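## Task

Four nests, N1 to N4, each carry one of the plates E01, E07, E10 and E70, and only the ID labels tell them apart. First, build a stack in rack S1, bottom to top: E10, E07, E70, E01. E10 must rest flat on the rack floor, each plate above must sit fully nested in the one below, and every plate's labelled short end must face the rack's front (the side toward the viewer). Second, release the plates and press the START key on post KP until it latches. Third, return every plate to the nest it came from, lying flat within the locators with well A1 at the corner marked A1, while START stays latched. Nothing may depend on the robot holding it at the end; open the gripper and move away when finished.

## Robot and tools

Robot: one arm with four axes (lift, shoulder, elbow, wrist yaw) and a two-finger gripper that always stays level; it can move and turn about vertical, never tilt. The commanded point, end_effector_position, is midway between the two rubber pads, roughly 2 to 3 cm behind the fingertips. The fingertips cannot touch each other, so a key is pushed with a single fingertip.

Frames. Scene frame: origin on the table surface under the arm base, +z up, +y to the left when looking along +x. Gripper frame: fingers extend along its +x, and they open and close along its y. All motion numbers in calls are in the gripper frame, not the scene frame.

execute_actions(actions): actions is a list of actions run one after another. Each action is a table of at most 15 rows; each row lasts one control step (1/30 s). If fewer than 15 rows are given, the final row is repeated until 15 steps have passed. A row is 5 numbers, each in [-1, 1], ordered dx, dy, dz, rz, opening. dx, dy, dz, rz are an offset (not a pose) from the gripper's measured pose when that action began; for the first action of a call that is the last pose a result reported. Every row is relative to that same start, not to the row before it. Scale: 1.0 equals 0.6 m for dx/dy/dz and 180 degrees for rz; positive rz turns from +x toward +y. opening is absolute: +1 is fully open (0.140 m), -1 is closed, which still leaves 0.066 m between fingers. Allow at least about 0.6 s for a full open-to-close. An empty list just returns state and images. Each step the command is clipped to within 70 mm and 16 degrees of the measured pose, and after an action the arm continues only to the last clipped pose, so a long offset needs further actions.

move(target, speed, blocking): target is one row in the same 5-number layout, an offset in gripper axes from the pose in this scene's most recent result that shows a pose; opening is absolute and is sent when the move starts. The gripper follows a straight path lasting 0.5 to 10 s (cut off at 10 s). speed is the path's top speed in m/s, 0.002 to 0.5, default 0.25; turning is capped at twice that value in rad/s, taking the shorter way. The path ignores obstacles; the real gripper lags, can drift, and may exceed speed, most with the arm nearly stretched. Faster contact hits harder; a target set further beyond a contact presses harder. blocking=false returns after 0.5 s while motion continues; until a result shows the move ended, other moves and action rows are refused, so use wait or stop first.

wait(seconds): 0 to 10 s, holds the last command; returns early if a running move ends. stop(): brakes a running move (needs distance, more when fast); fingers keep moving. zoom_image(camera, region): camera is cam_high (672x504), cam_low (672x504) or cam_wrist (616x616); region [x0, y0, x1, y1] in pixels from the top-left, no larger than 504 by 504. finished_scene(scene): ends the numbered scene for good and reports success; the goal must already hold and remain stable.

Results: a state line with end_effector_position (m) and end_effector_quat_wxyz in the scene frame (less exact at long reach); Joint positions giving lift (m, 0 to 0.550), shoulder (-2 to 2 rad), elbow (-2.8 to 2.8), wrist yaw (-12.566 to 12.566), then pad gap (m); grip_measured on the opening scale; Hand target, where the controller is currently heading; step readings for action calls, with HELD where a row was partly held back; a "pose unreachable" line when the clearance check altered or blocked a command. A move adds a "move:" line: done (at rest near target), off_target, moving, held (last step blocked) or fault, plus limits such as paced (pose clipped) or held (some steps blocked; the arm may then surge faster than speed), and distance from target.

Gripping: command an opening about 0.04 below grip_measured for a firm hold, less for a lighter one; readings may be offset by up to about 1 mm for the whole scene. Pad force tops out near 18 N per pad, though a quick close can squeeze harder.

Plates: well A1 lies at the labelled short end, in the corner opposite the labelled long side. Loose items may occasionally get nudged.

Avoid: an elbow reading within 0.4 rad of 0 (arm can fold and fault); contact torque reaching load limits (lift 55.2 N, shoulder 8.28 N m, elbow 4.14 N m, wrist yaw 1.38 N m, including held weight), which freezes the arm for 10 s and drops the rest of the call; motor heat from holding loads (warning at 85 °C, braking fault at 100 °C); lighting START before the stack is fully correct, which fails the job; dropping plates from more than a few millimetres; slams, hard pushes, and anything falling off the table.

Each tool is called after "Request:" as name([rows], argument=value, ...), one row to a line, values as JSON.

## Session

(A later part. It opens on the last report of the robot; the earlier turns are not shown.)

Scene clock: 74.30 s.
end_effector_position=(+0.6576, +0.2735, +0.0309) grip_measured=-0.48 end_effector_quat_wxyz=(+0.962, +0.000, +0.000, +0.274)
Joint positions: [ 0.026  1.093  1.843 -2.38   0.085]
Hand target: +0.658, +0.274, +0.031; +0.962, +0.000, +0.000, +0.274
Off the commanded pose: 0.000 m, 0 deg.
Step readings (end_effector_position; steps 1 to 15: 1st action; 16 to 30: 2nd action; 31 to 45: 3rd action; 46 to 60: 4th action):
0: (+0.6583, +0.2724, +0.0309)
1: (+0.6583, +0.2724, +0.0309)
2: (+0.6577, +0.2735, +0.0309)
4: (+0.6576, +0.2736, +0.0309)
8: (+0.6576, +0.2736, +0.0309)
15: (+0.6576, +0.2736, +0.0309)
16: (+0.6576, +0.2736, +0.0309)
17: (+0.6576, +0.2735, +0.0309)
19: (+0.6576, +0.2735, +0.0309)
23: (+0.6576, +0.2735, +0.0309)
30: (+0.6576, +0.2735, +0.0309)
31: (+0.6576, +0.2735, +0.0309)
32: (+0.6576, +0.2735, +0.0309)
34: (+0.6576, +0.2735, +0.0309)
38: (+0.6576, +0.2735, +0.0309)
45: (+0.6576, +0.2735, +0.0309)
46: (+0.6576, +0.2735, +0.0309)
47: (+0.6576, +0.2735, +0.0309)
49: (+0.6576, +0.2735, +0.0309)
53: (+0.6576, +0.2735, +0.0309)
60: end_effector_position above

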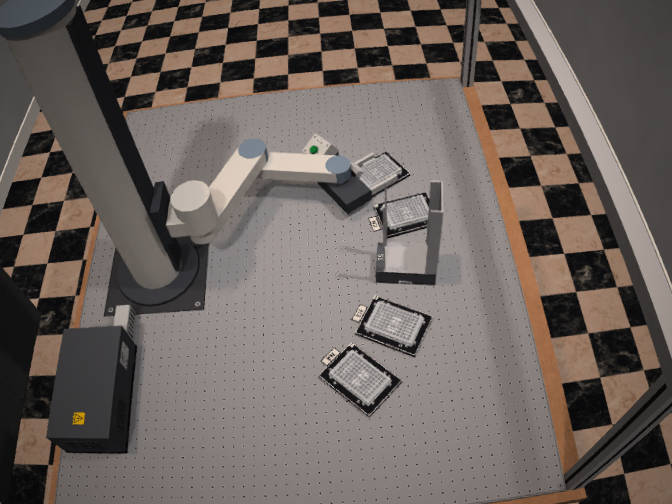

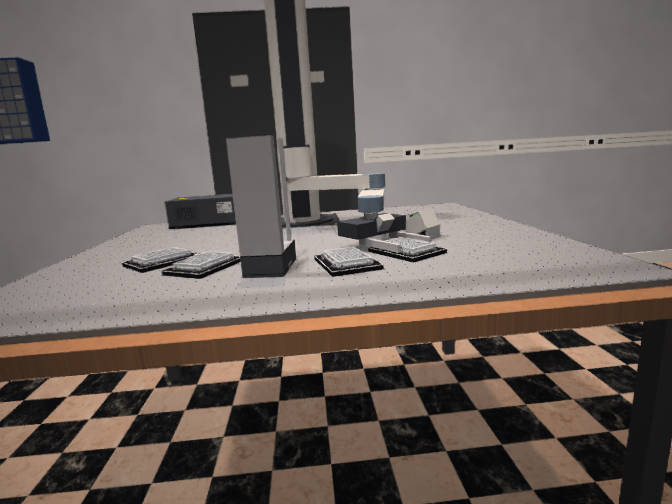

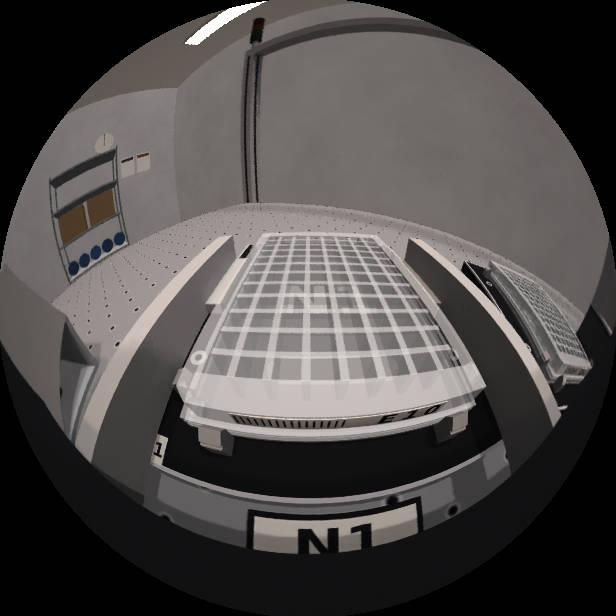

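Request:
move(target=[0.001,0,-0.03,-0.002,-0.54], speed=0.02)

Request:
move(target=[0,0,-0.32,0,-0.54], speed=0.08)

Request:
zoom_image(camera="cam_high", region=[360, 220, 450, 290])

Scene clock: 136.10 s.
end_effector_position=(+0.7130, -0.0786, +0.2814) grip_measured=-0.48 end_effector_quat_wxyz=(+0.997, +0.000, +0.000, -0.071)
Joint positions: [ 0.276  0.476  1.773 -2.391  0.085]
Hand target: +0.713, -0.079, +0.281; +0.997, +0.000, +0.000, -0.072
Off the commanded pose: 0.000 m, 0 deg.
move: done

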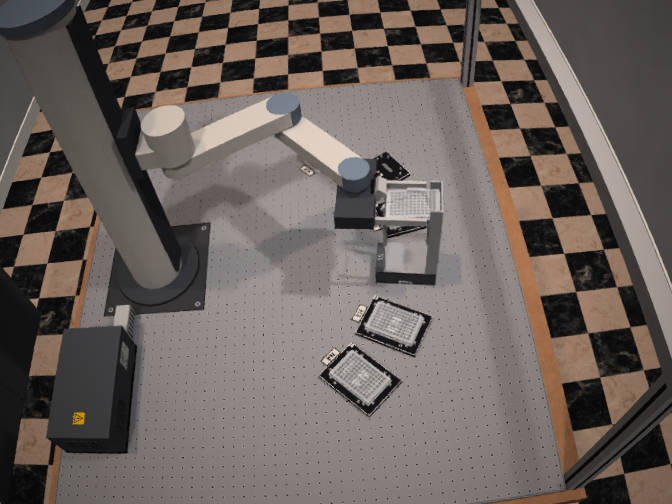

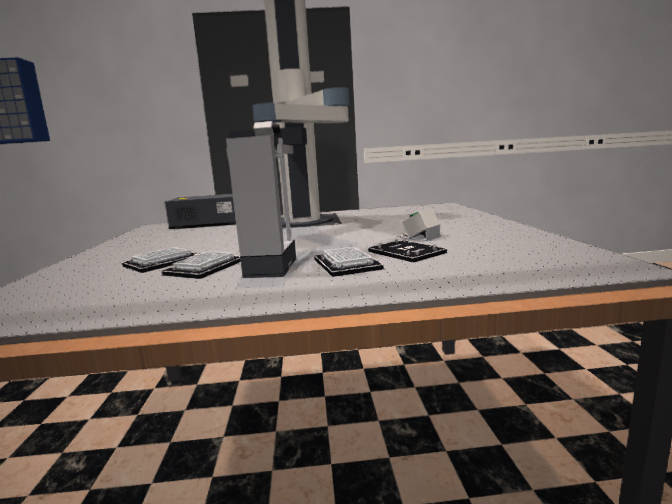

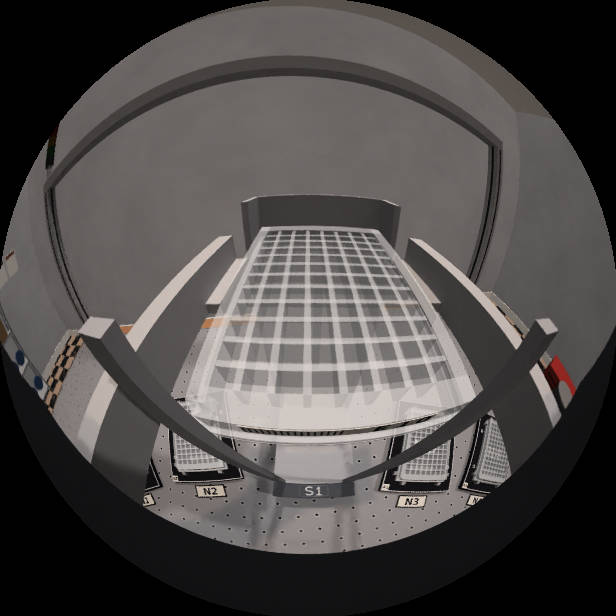

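Scene clock: 138.77 s.
end_effector_position=(+0.7128, -0.0786, +0.0893) grip_measured=-0.48 end_effector_quat_wxyz=(+0.997, +0.000, +0.000, -0.071)
Joint positions: [ 0.084  0.476  1.772 -2.391  0.085]
Hand target: +0.713, -0.079, +0.089; +0.997, +0.000, +0.000, -0.071
Off the commanded pose: 0.000 m, 0 deg.
move: done

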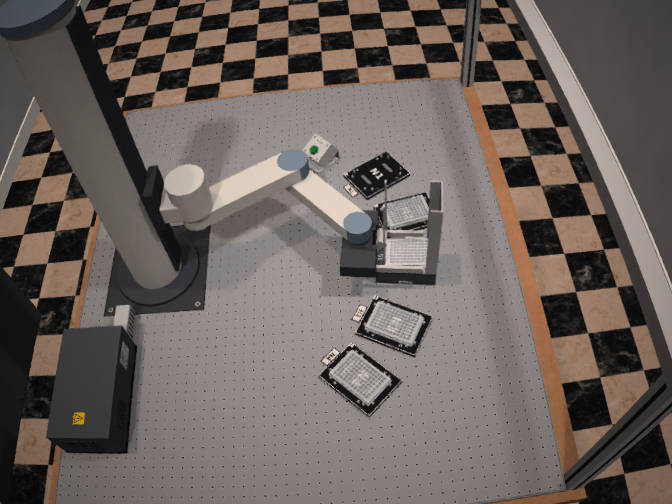

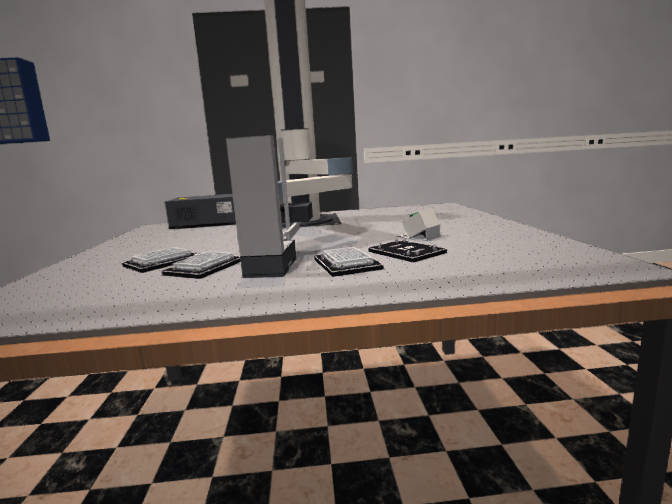

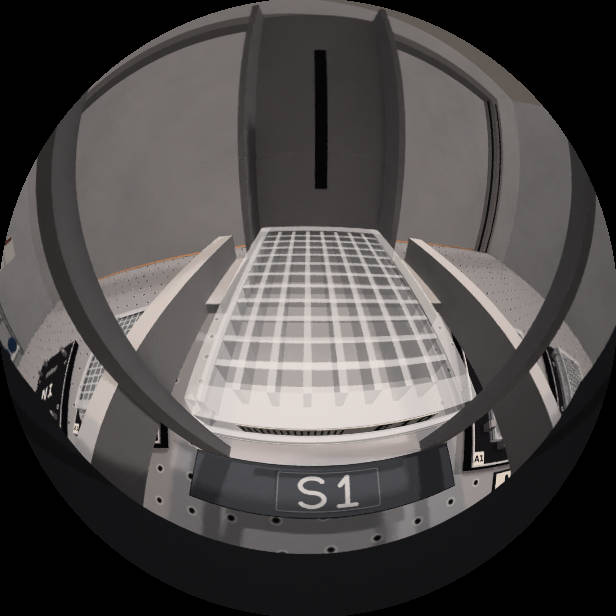

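Region (360, 220, 450, 290) of cam_high's 672x504 image, scaled by 5.600, with more detail than that image has.

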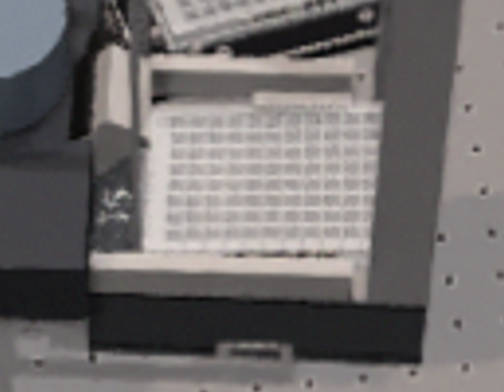

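Request:
move(target=[-0.0007,0,-0.025,0,-0.54], speed=0.015)

Scene clock: 144.07 s.
end_effector_position=(+0.7126, -0.0785, +0.0744) grip_measured=-0.47 end_effector_quat_wxyz=(+0.997, +0.000, +0.000, -0.072)
Joint positions: [ 0.069  0.477  1.77  -2.391  0.085]
Hand target: +0.712, -0.078, +0.074; +0.997, +0.000, +0.000, -0.071
Off the commanded pose: 0.000 m, 0 deg.
move: done

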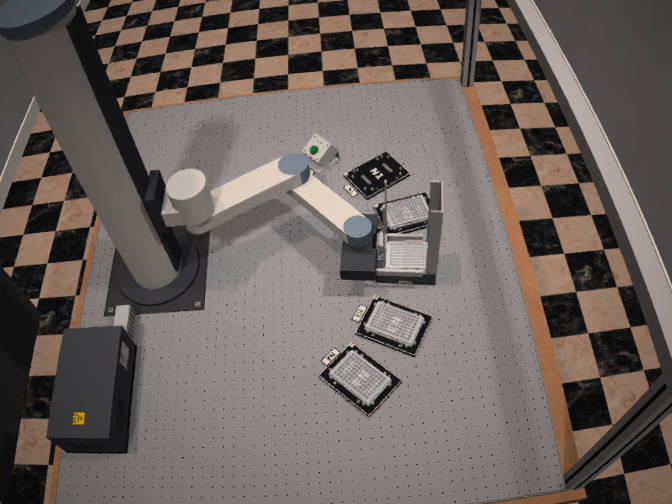

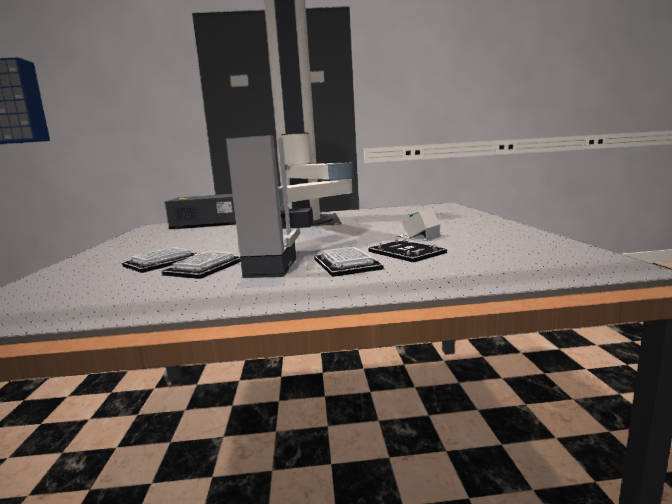

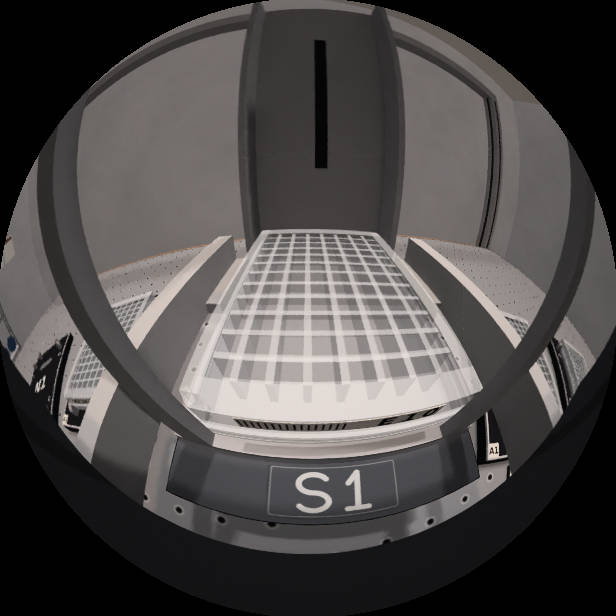

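Request:
execute_actions([
  [[0,0,-0.001,0,-0.54],[0,0,-0.002,0,-0.54],[0,0,-0.003,0,-0.54]],
  [[0,0,0,0,0.1]],
])

Request:
move(target=[-0.28,0,0.01,0,0.1])

Request:
move(target=[-0.097,-0.39,0,-0.2,0.1])

Scene clock: 152.23 s.
end_effector_position=(+0.7127, -0.0785, +0.0727) grip_measured=+0.10 end_effector_quat_wxyz=(+0.997, +0.000, +0.000, -0.072)
Joint positions: [ 0.068  0.477  1.771 -2.392  0.107]
Hand target: +0.713, -0.078, +0.073; +0.997, +0.000, +0.000, -0.072
Off the commanded pose: 0.000 m, 0 deg.
Step readings (end_effector_position; steps 1 to 15: 1st action; 16 to 30: 2nd action):
0: (+0.7126, -0.0785, +0.0744)
1: (+0.7126, -0.0785, +0.0744)
2: (+0.7127, -0.0785, +0.0741)
4: (+0.7127, -0.0785, +0.0729)
8: (+0.7127, -0.0785, +0.0727)
15: (+0.7127, -0.0785, +0.0727)
16: (+0.7127, -0.0785, +0.0727)
17: (+0.7127, -0.0785, +0.0727)
19: (+0.7127, -0.0785, +0.0727)
23: (+0.7127, -0.0785, +0.0727)
30: end_effector_position above

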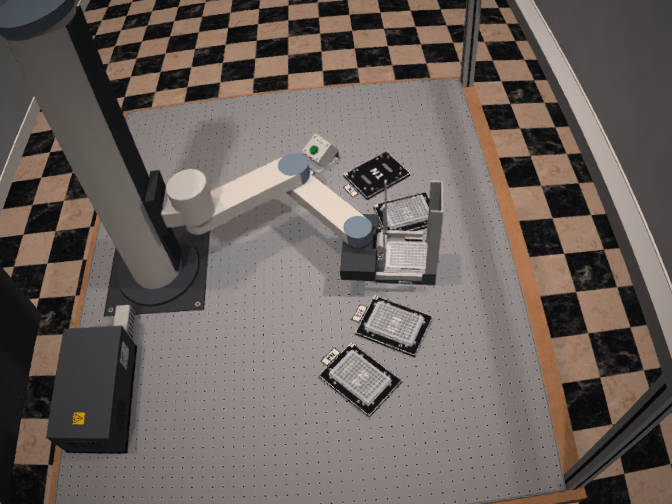

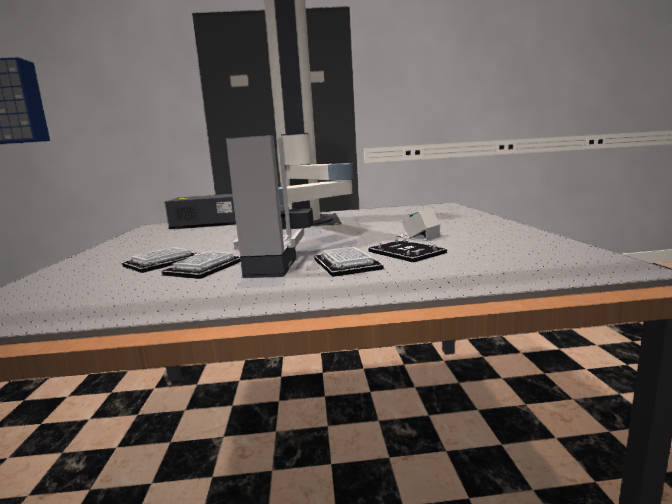

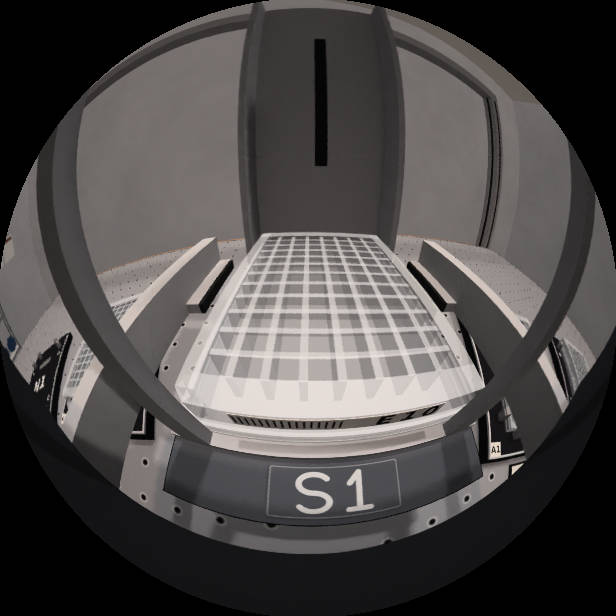

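Scene clock: 153.33 s.
end_effector_position=(+0.5464, -0.0543, +0.0787) grip_measured=+0.10 end_effector_quat_wxyz=(+0.997, +0.000, +0.000, -0.072)
Joint positions: [ 0.074  0.809  0.928 -1.881  0.107]
Hand target: +0.546, -0.054, +0.079; +0.997, +0.000, +0.000, -0.072
Off the commanded pose: 0.000 m, 0 deg.
move: done

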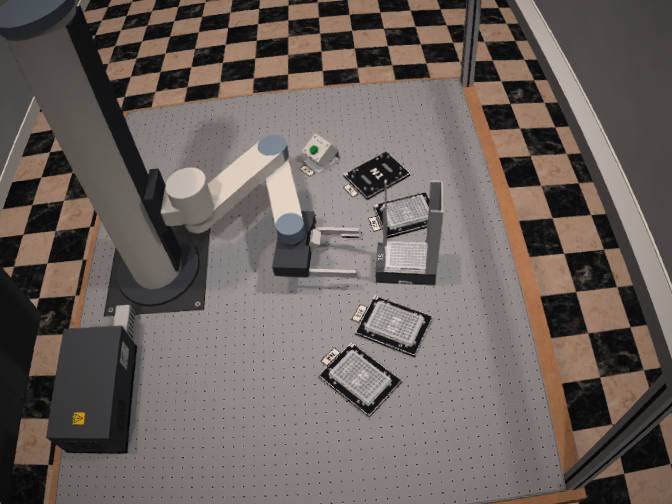

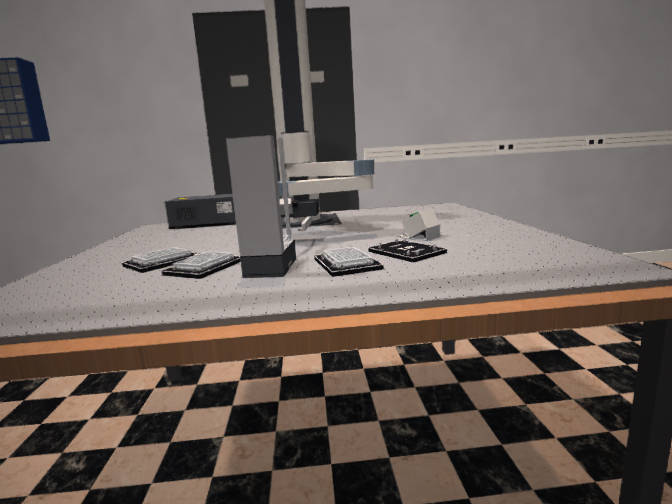

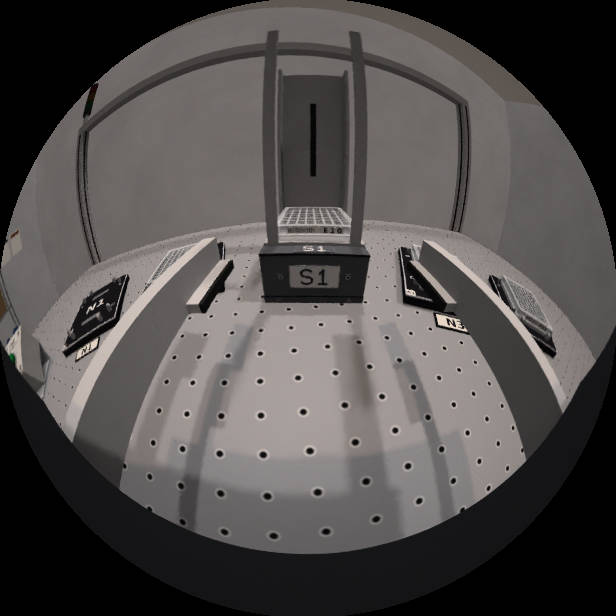

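Scene clock: 154.97 s.
end_effector_position=(+0.4550, -0.2776, +0.0787) grip_measured=+0.10 end_effector_quat_wxyz=(+0.926, +0.000, +0.000, -0.377)
Joint positions: [ 0.074  0.142  1.011 -1.926  0.107]
Hand target: +0.455, -0.278, +0.079; +0.926, +0.000, +0.000, -0.377
Off the commanded pose: 0.000 m, 0 deg.
move: done

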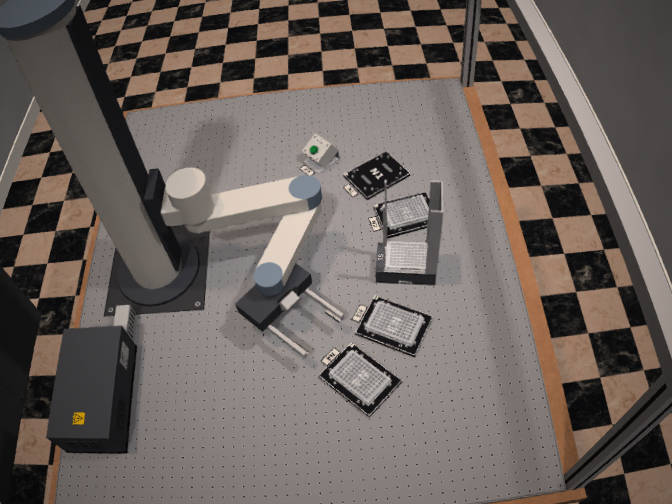

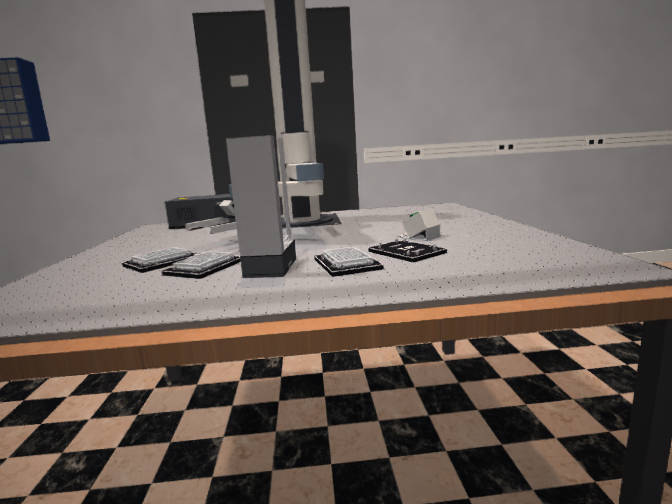

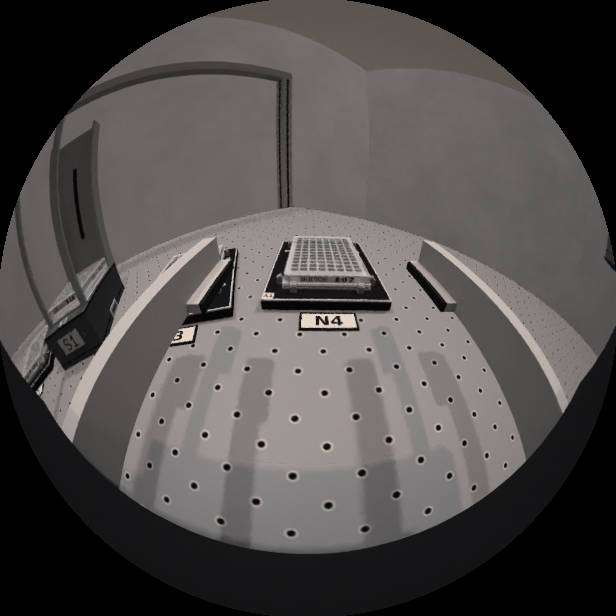

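Request:
move(target=[0.258,-0.018,-0.04,0,0.1])

Request:
move(target=[0,0,-0.0397,0,0.1], speed=0.04)

Scene clock: 159.33 s.
end_effector_position=(+0.5582, -0.3934, +0.0547) grip_measured=+0.10 end_effector_quat_wxyz=(+0.926, +0.000, +0.000, -0.377)
Joint positions: [ 0.05  -0.201  1.808 -2.379  0.107]
Hand target: +0.558, -0.393, +0.055; +0.926, +0.000, +0.000, -0.377
Off the commanded pose: 0.000 m, 0 deg.
move: done

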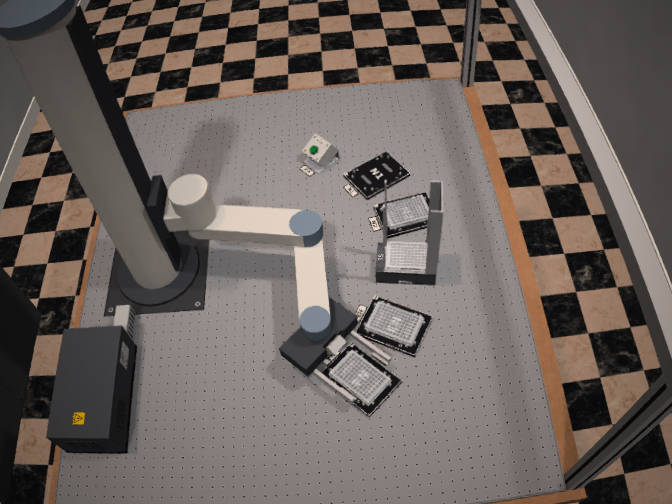

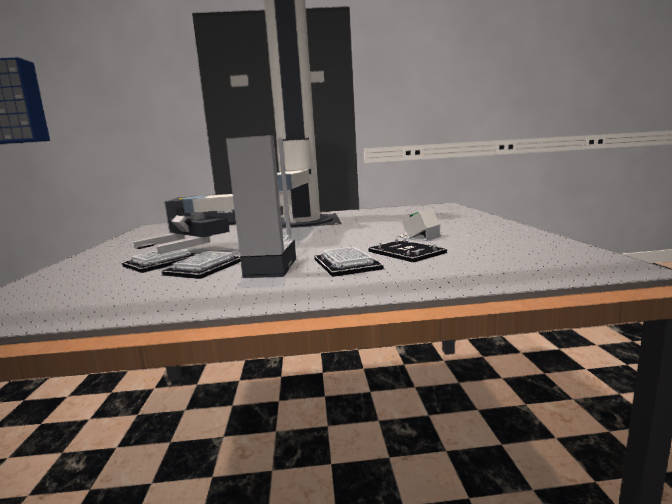

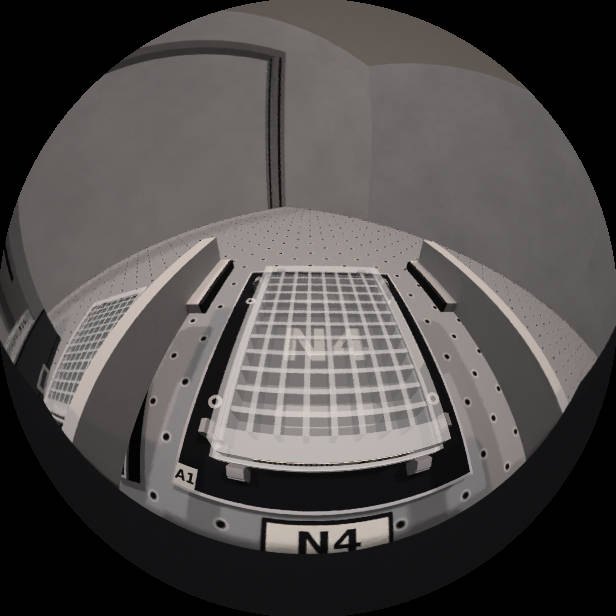

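Scene clock: 160.17 s.
end_effector_position=(+0.5582, -0.3934, +0.0308) grip_measured=+0.10 end_effector_quat_wxyz=(+0.926, +0.000, +0.000, -0.377)
Joint positions: [ 0.026 -0.201  1.808 -2.379  0.107]
Hand target: +0.558, -0.393, +0.031; +0.926, +0.000, +0.000, -0.377
Off the commanded pose: 0.000 m, 0 deg.
move: done

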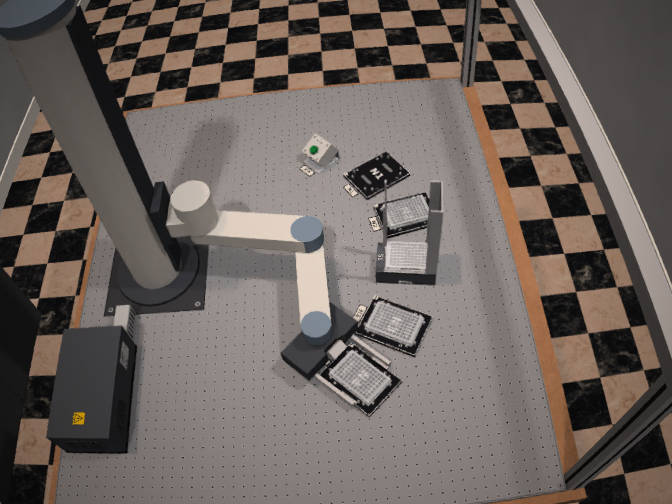

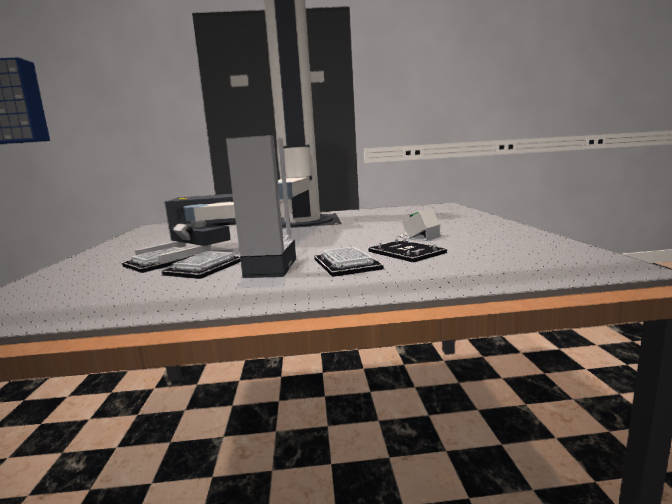

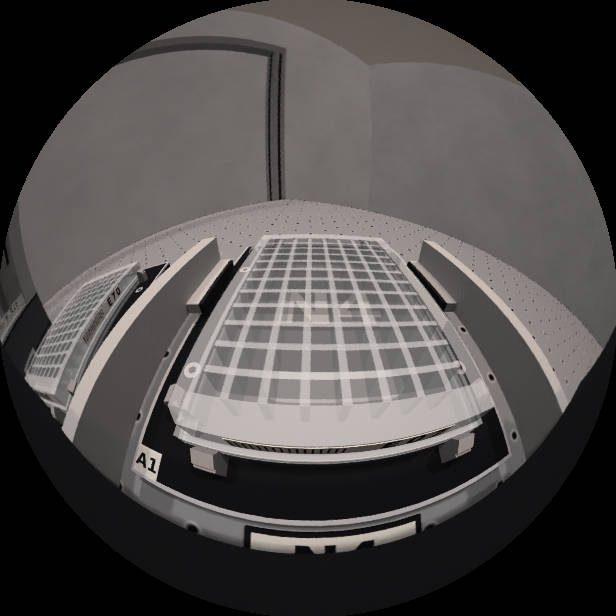

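Request:
execute_actions([
  [[-0.0105,-0.002,0,-0.0055,-0.3]],
  [[0,0,0,0,-0.43]],
  [[0,0,0,0,-0.48]],
  [[0,0,0,0,-0.54]],
  [[0,0,0,0,-0.54]],
])

Request:
zoom_image(camera="cam_wrist", region=[150, 360, 510, 500])

Scene clock: 170.40 s.
end_effector_position=(+0.5531, -0.3897, +0.0308) grip_measured=-0.48 end_effector_quat_wxyz=(+0.923, +0.000, +0.000, -0.384)
Joint positions: [ 0.026 -0.181  1.769 -2.377  0.085]
Hand target: +0.553, -0.390, +0.031; +0.923, +0.000, +0.000, -0.384
Off the commanded pose: 0.000 m, 0 deg.
Step readings (end_effector_position; steps 1 to 15: 1st action; 16 to 30: 2nd action; 31 to 45: 3rd action; 46 to 60: 4th action; 61 to 75: 5th action):
0: (+0.5582, -0.3934, +0.0308)
1: (+0.5582, -0.3934, +0.0308)
2: (+0.5571, -0.3928, +0.0308)
4: (+0.5530, -0.3901, +0.0308)
8: (+0.5529, -0.3899, +0.0308)
15: (+0.5529, -0.3899, +0.0308)
16: (+0.5529, -0.3899, +0.0308)
17: (+0.5529, -0.3899, +0.0308)
19: (+0.5529, -0.3899, +0.0308)
23: (+0.5529, -0.3899, +0.0308)
30: (+0.5529, -0.3899, +0.0308)
31: (+0.5529, -0.3899, +0.0308)
32: (+0.5531, -0.3897, +0.0308)
34: (+0.5531, -0.3897, +0.0308)
38: (+0.5531, -0.3897, +0.0308)
45: (+0.5531, -0.3897, +0.0308)
46: (+0.5531, -0.3897, +0.0308)
47: (+0.5531, -0.3897, +0.0308)
49: (+0.5531, -0.3897, +0.0308)
53: (+0.5531, -0.3897, +0.0308)
60: (+0.5531, -0.3897, +0.0308)
61: (+0.5531, -0.3897, +0.0308)
62: (+0.5531, -0.3897, +0.0308)
64: (+0.5531, -0.3897, +0.0308)
68: (+0.5531, -0.3897, +0.0308)
75: end_effector_position above

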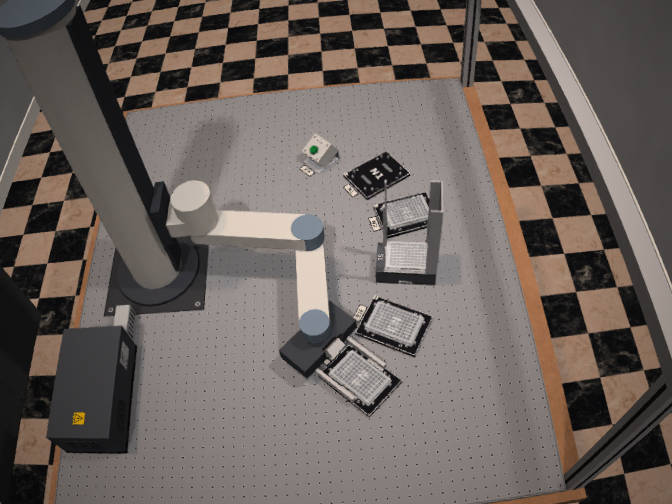

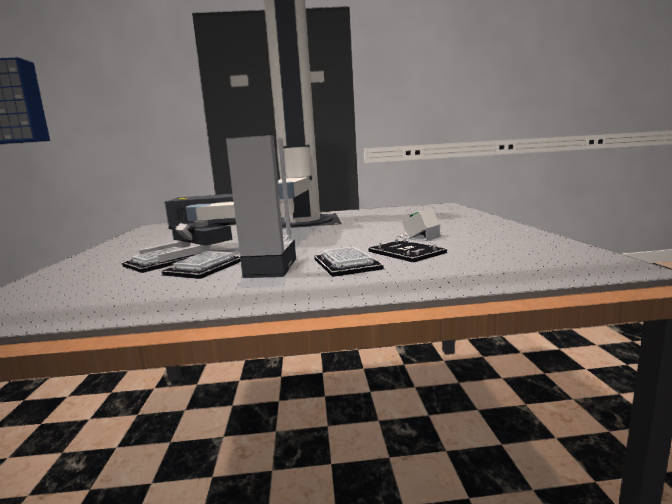

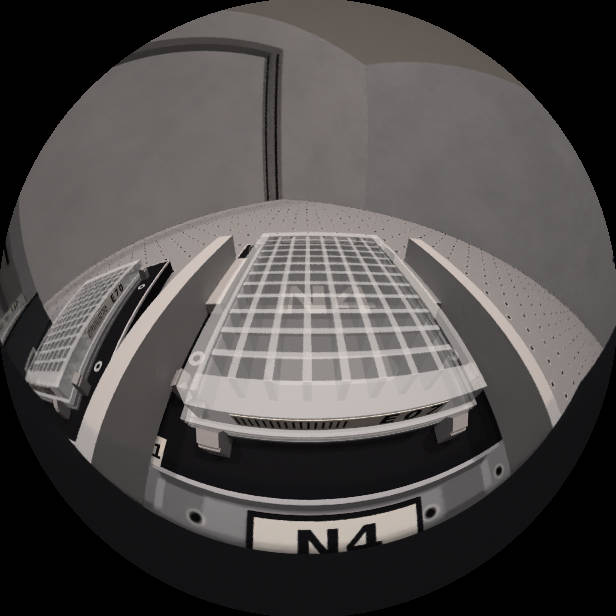

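Region (150, 360, 510, 500) of cam_wrist's 616x616 image, scaled by 1.400, with more detail than that image has.

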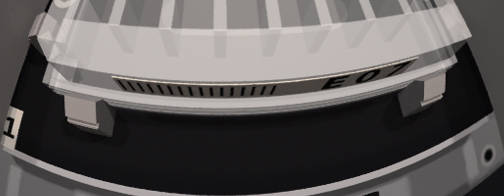

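Request:
move(target=[0,0,0.51,0,-0.54])

Request:
move(target=[-0.1804,0.5545,0,0.2056,-0.54])

Scene clock: 176.23 s.
end_effector_position=(+0.5532, -0.3897, +0.3369) grip_measured=-0.48 end_effector_quat_wxyz=(+0.923, +0.000, +0.000, -0.384)
Joint positions: [ 0.332 -0.181  1.769 -2.377  0.085]
Hand target: +0.553, -0.390, +0.337; +0.923, +0.000, +0.000, -0.384
Off the commanded pose: 0.000 m, 0 deg.
move: done

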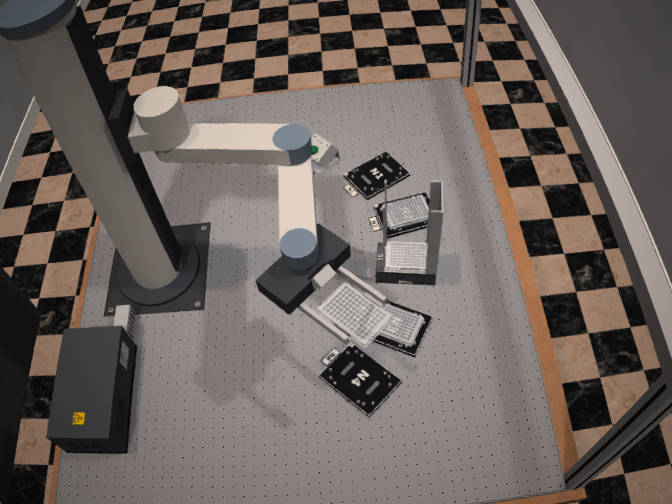

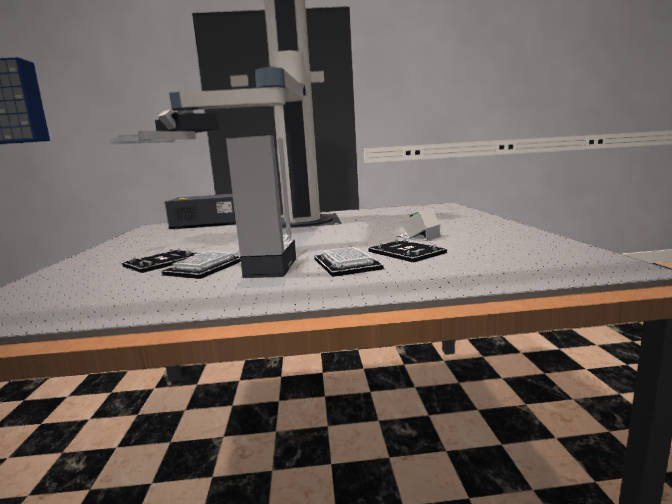

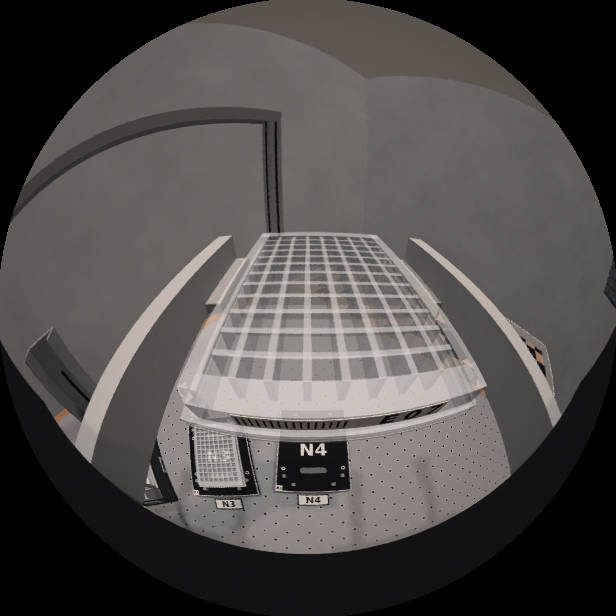

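Scene clock: 177.97 s.
end_effector_position=(+0.7131, -0.0783, +0.3368) grip_measured=-0.48 end_effector_quat_wxyz=(+0.997, +0.000, +0.000, -0.071)
Joint positions: [ 0.332  0.476  1.773 -2.392  0.085]
Hand target: +0.713, -0.078, +0.337; +0.997, +0.000, +0.000, -0.071
Off the commanded pose: 0.000 m, 0 deg.
move: done

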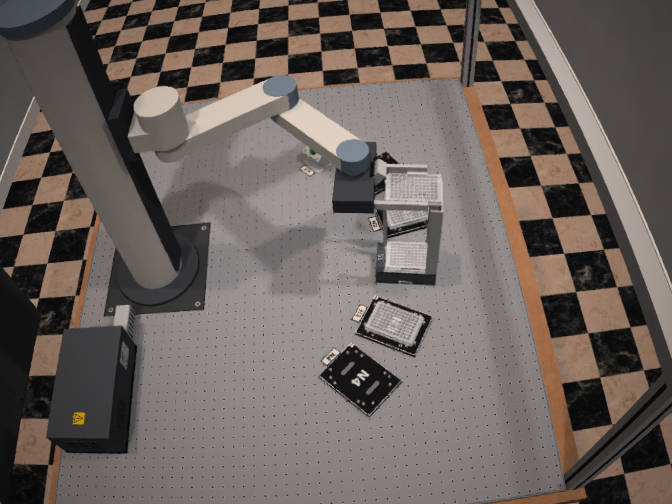

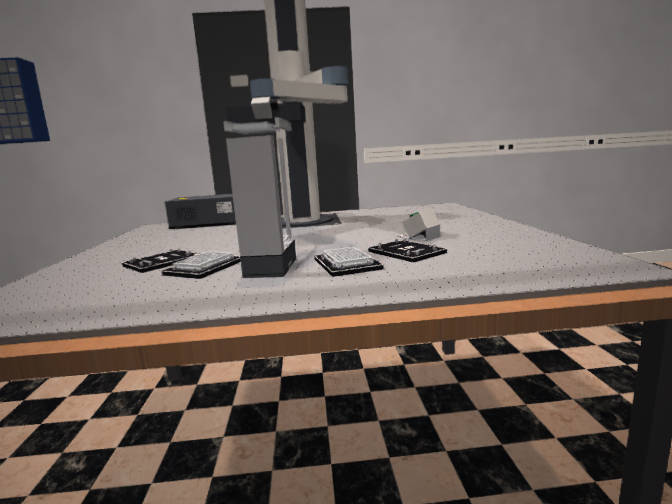

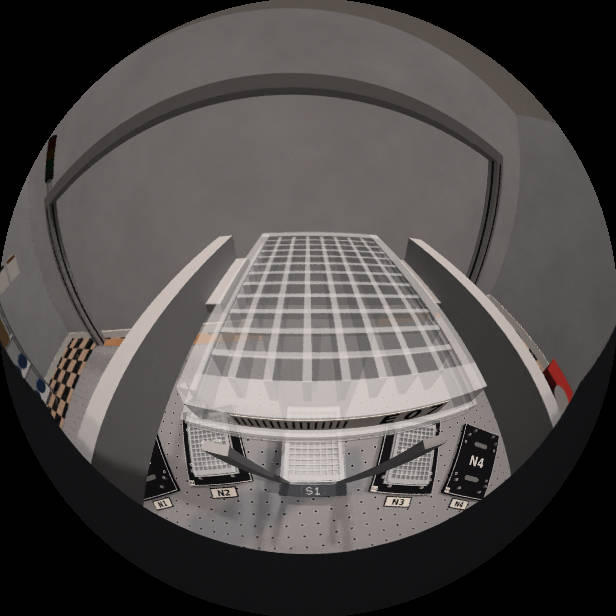

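Request:
move(target=[-0.0004,-0.0004,-0.028,0,-0.54], speed=0.02)

Scene clock: 180.90 s.
end_effector_position=(+0.7129, -0.0785, +0.3200) grip_measured=-0.48 end_effector_quat_wxyz=(+0.997, +0.000, +0.000, -0.071)
Joint positions: [ 0.315  0.476  1.772 -2.391  0.085]
Hand target: +0.713, -0.078, +0.320; +0.997, +0.000, +0.000, -0.071
Off the commanded pose: 0.000 m, 0 deg.
move: done

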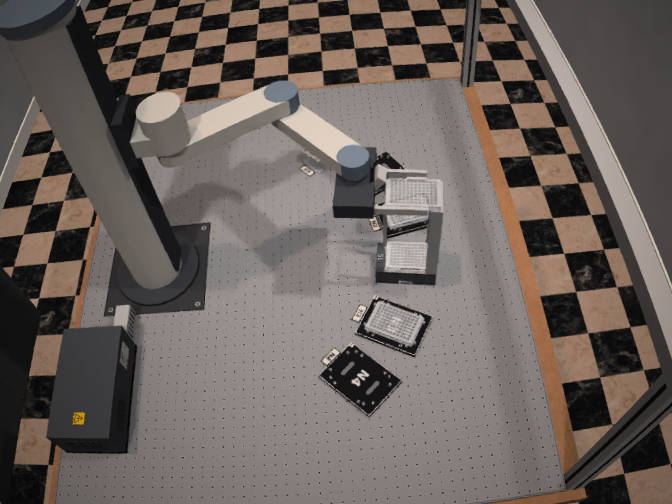

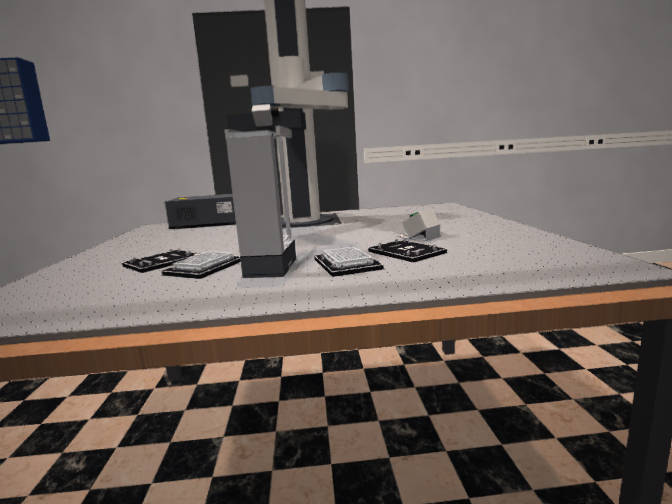

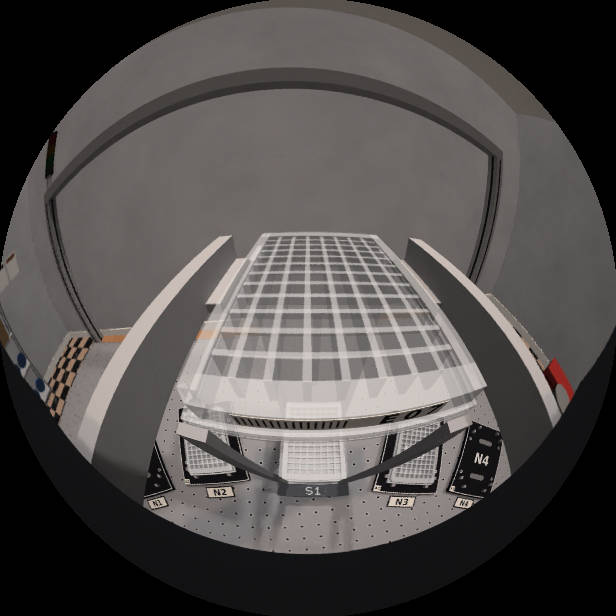

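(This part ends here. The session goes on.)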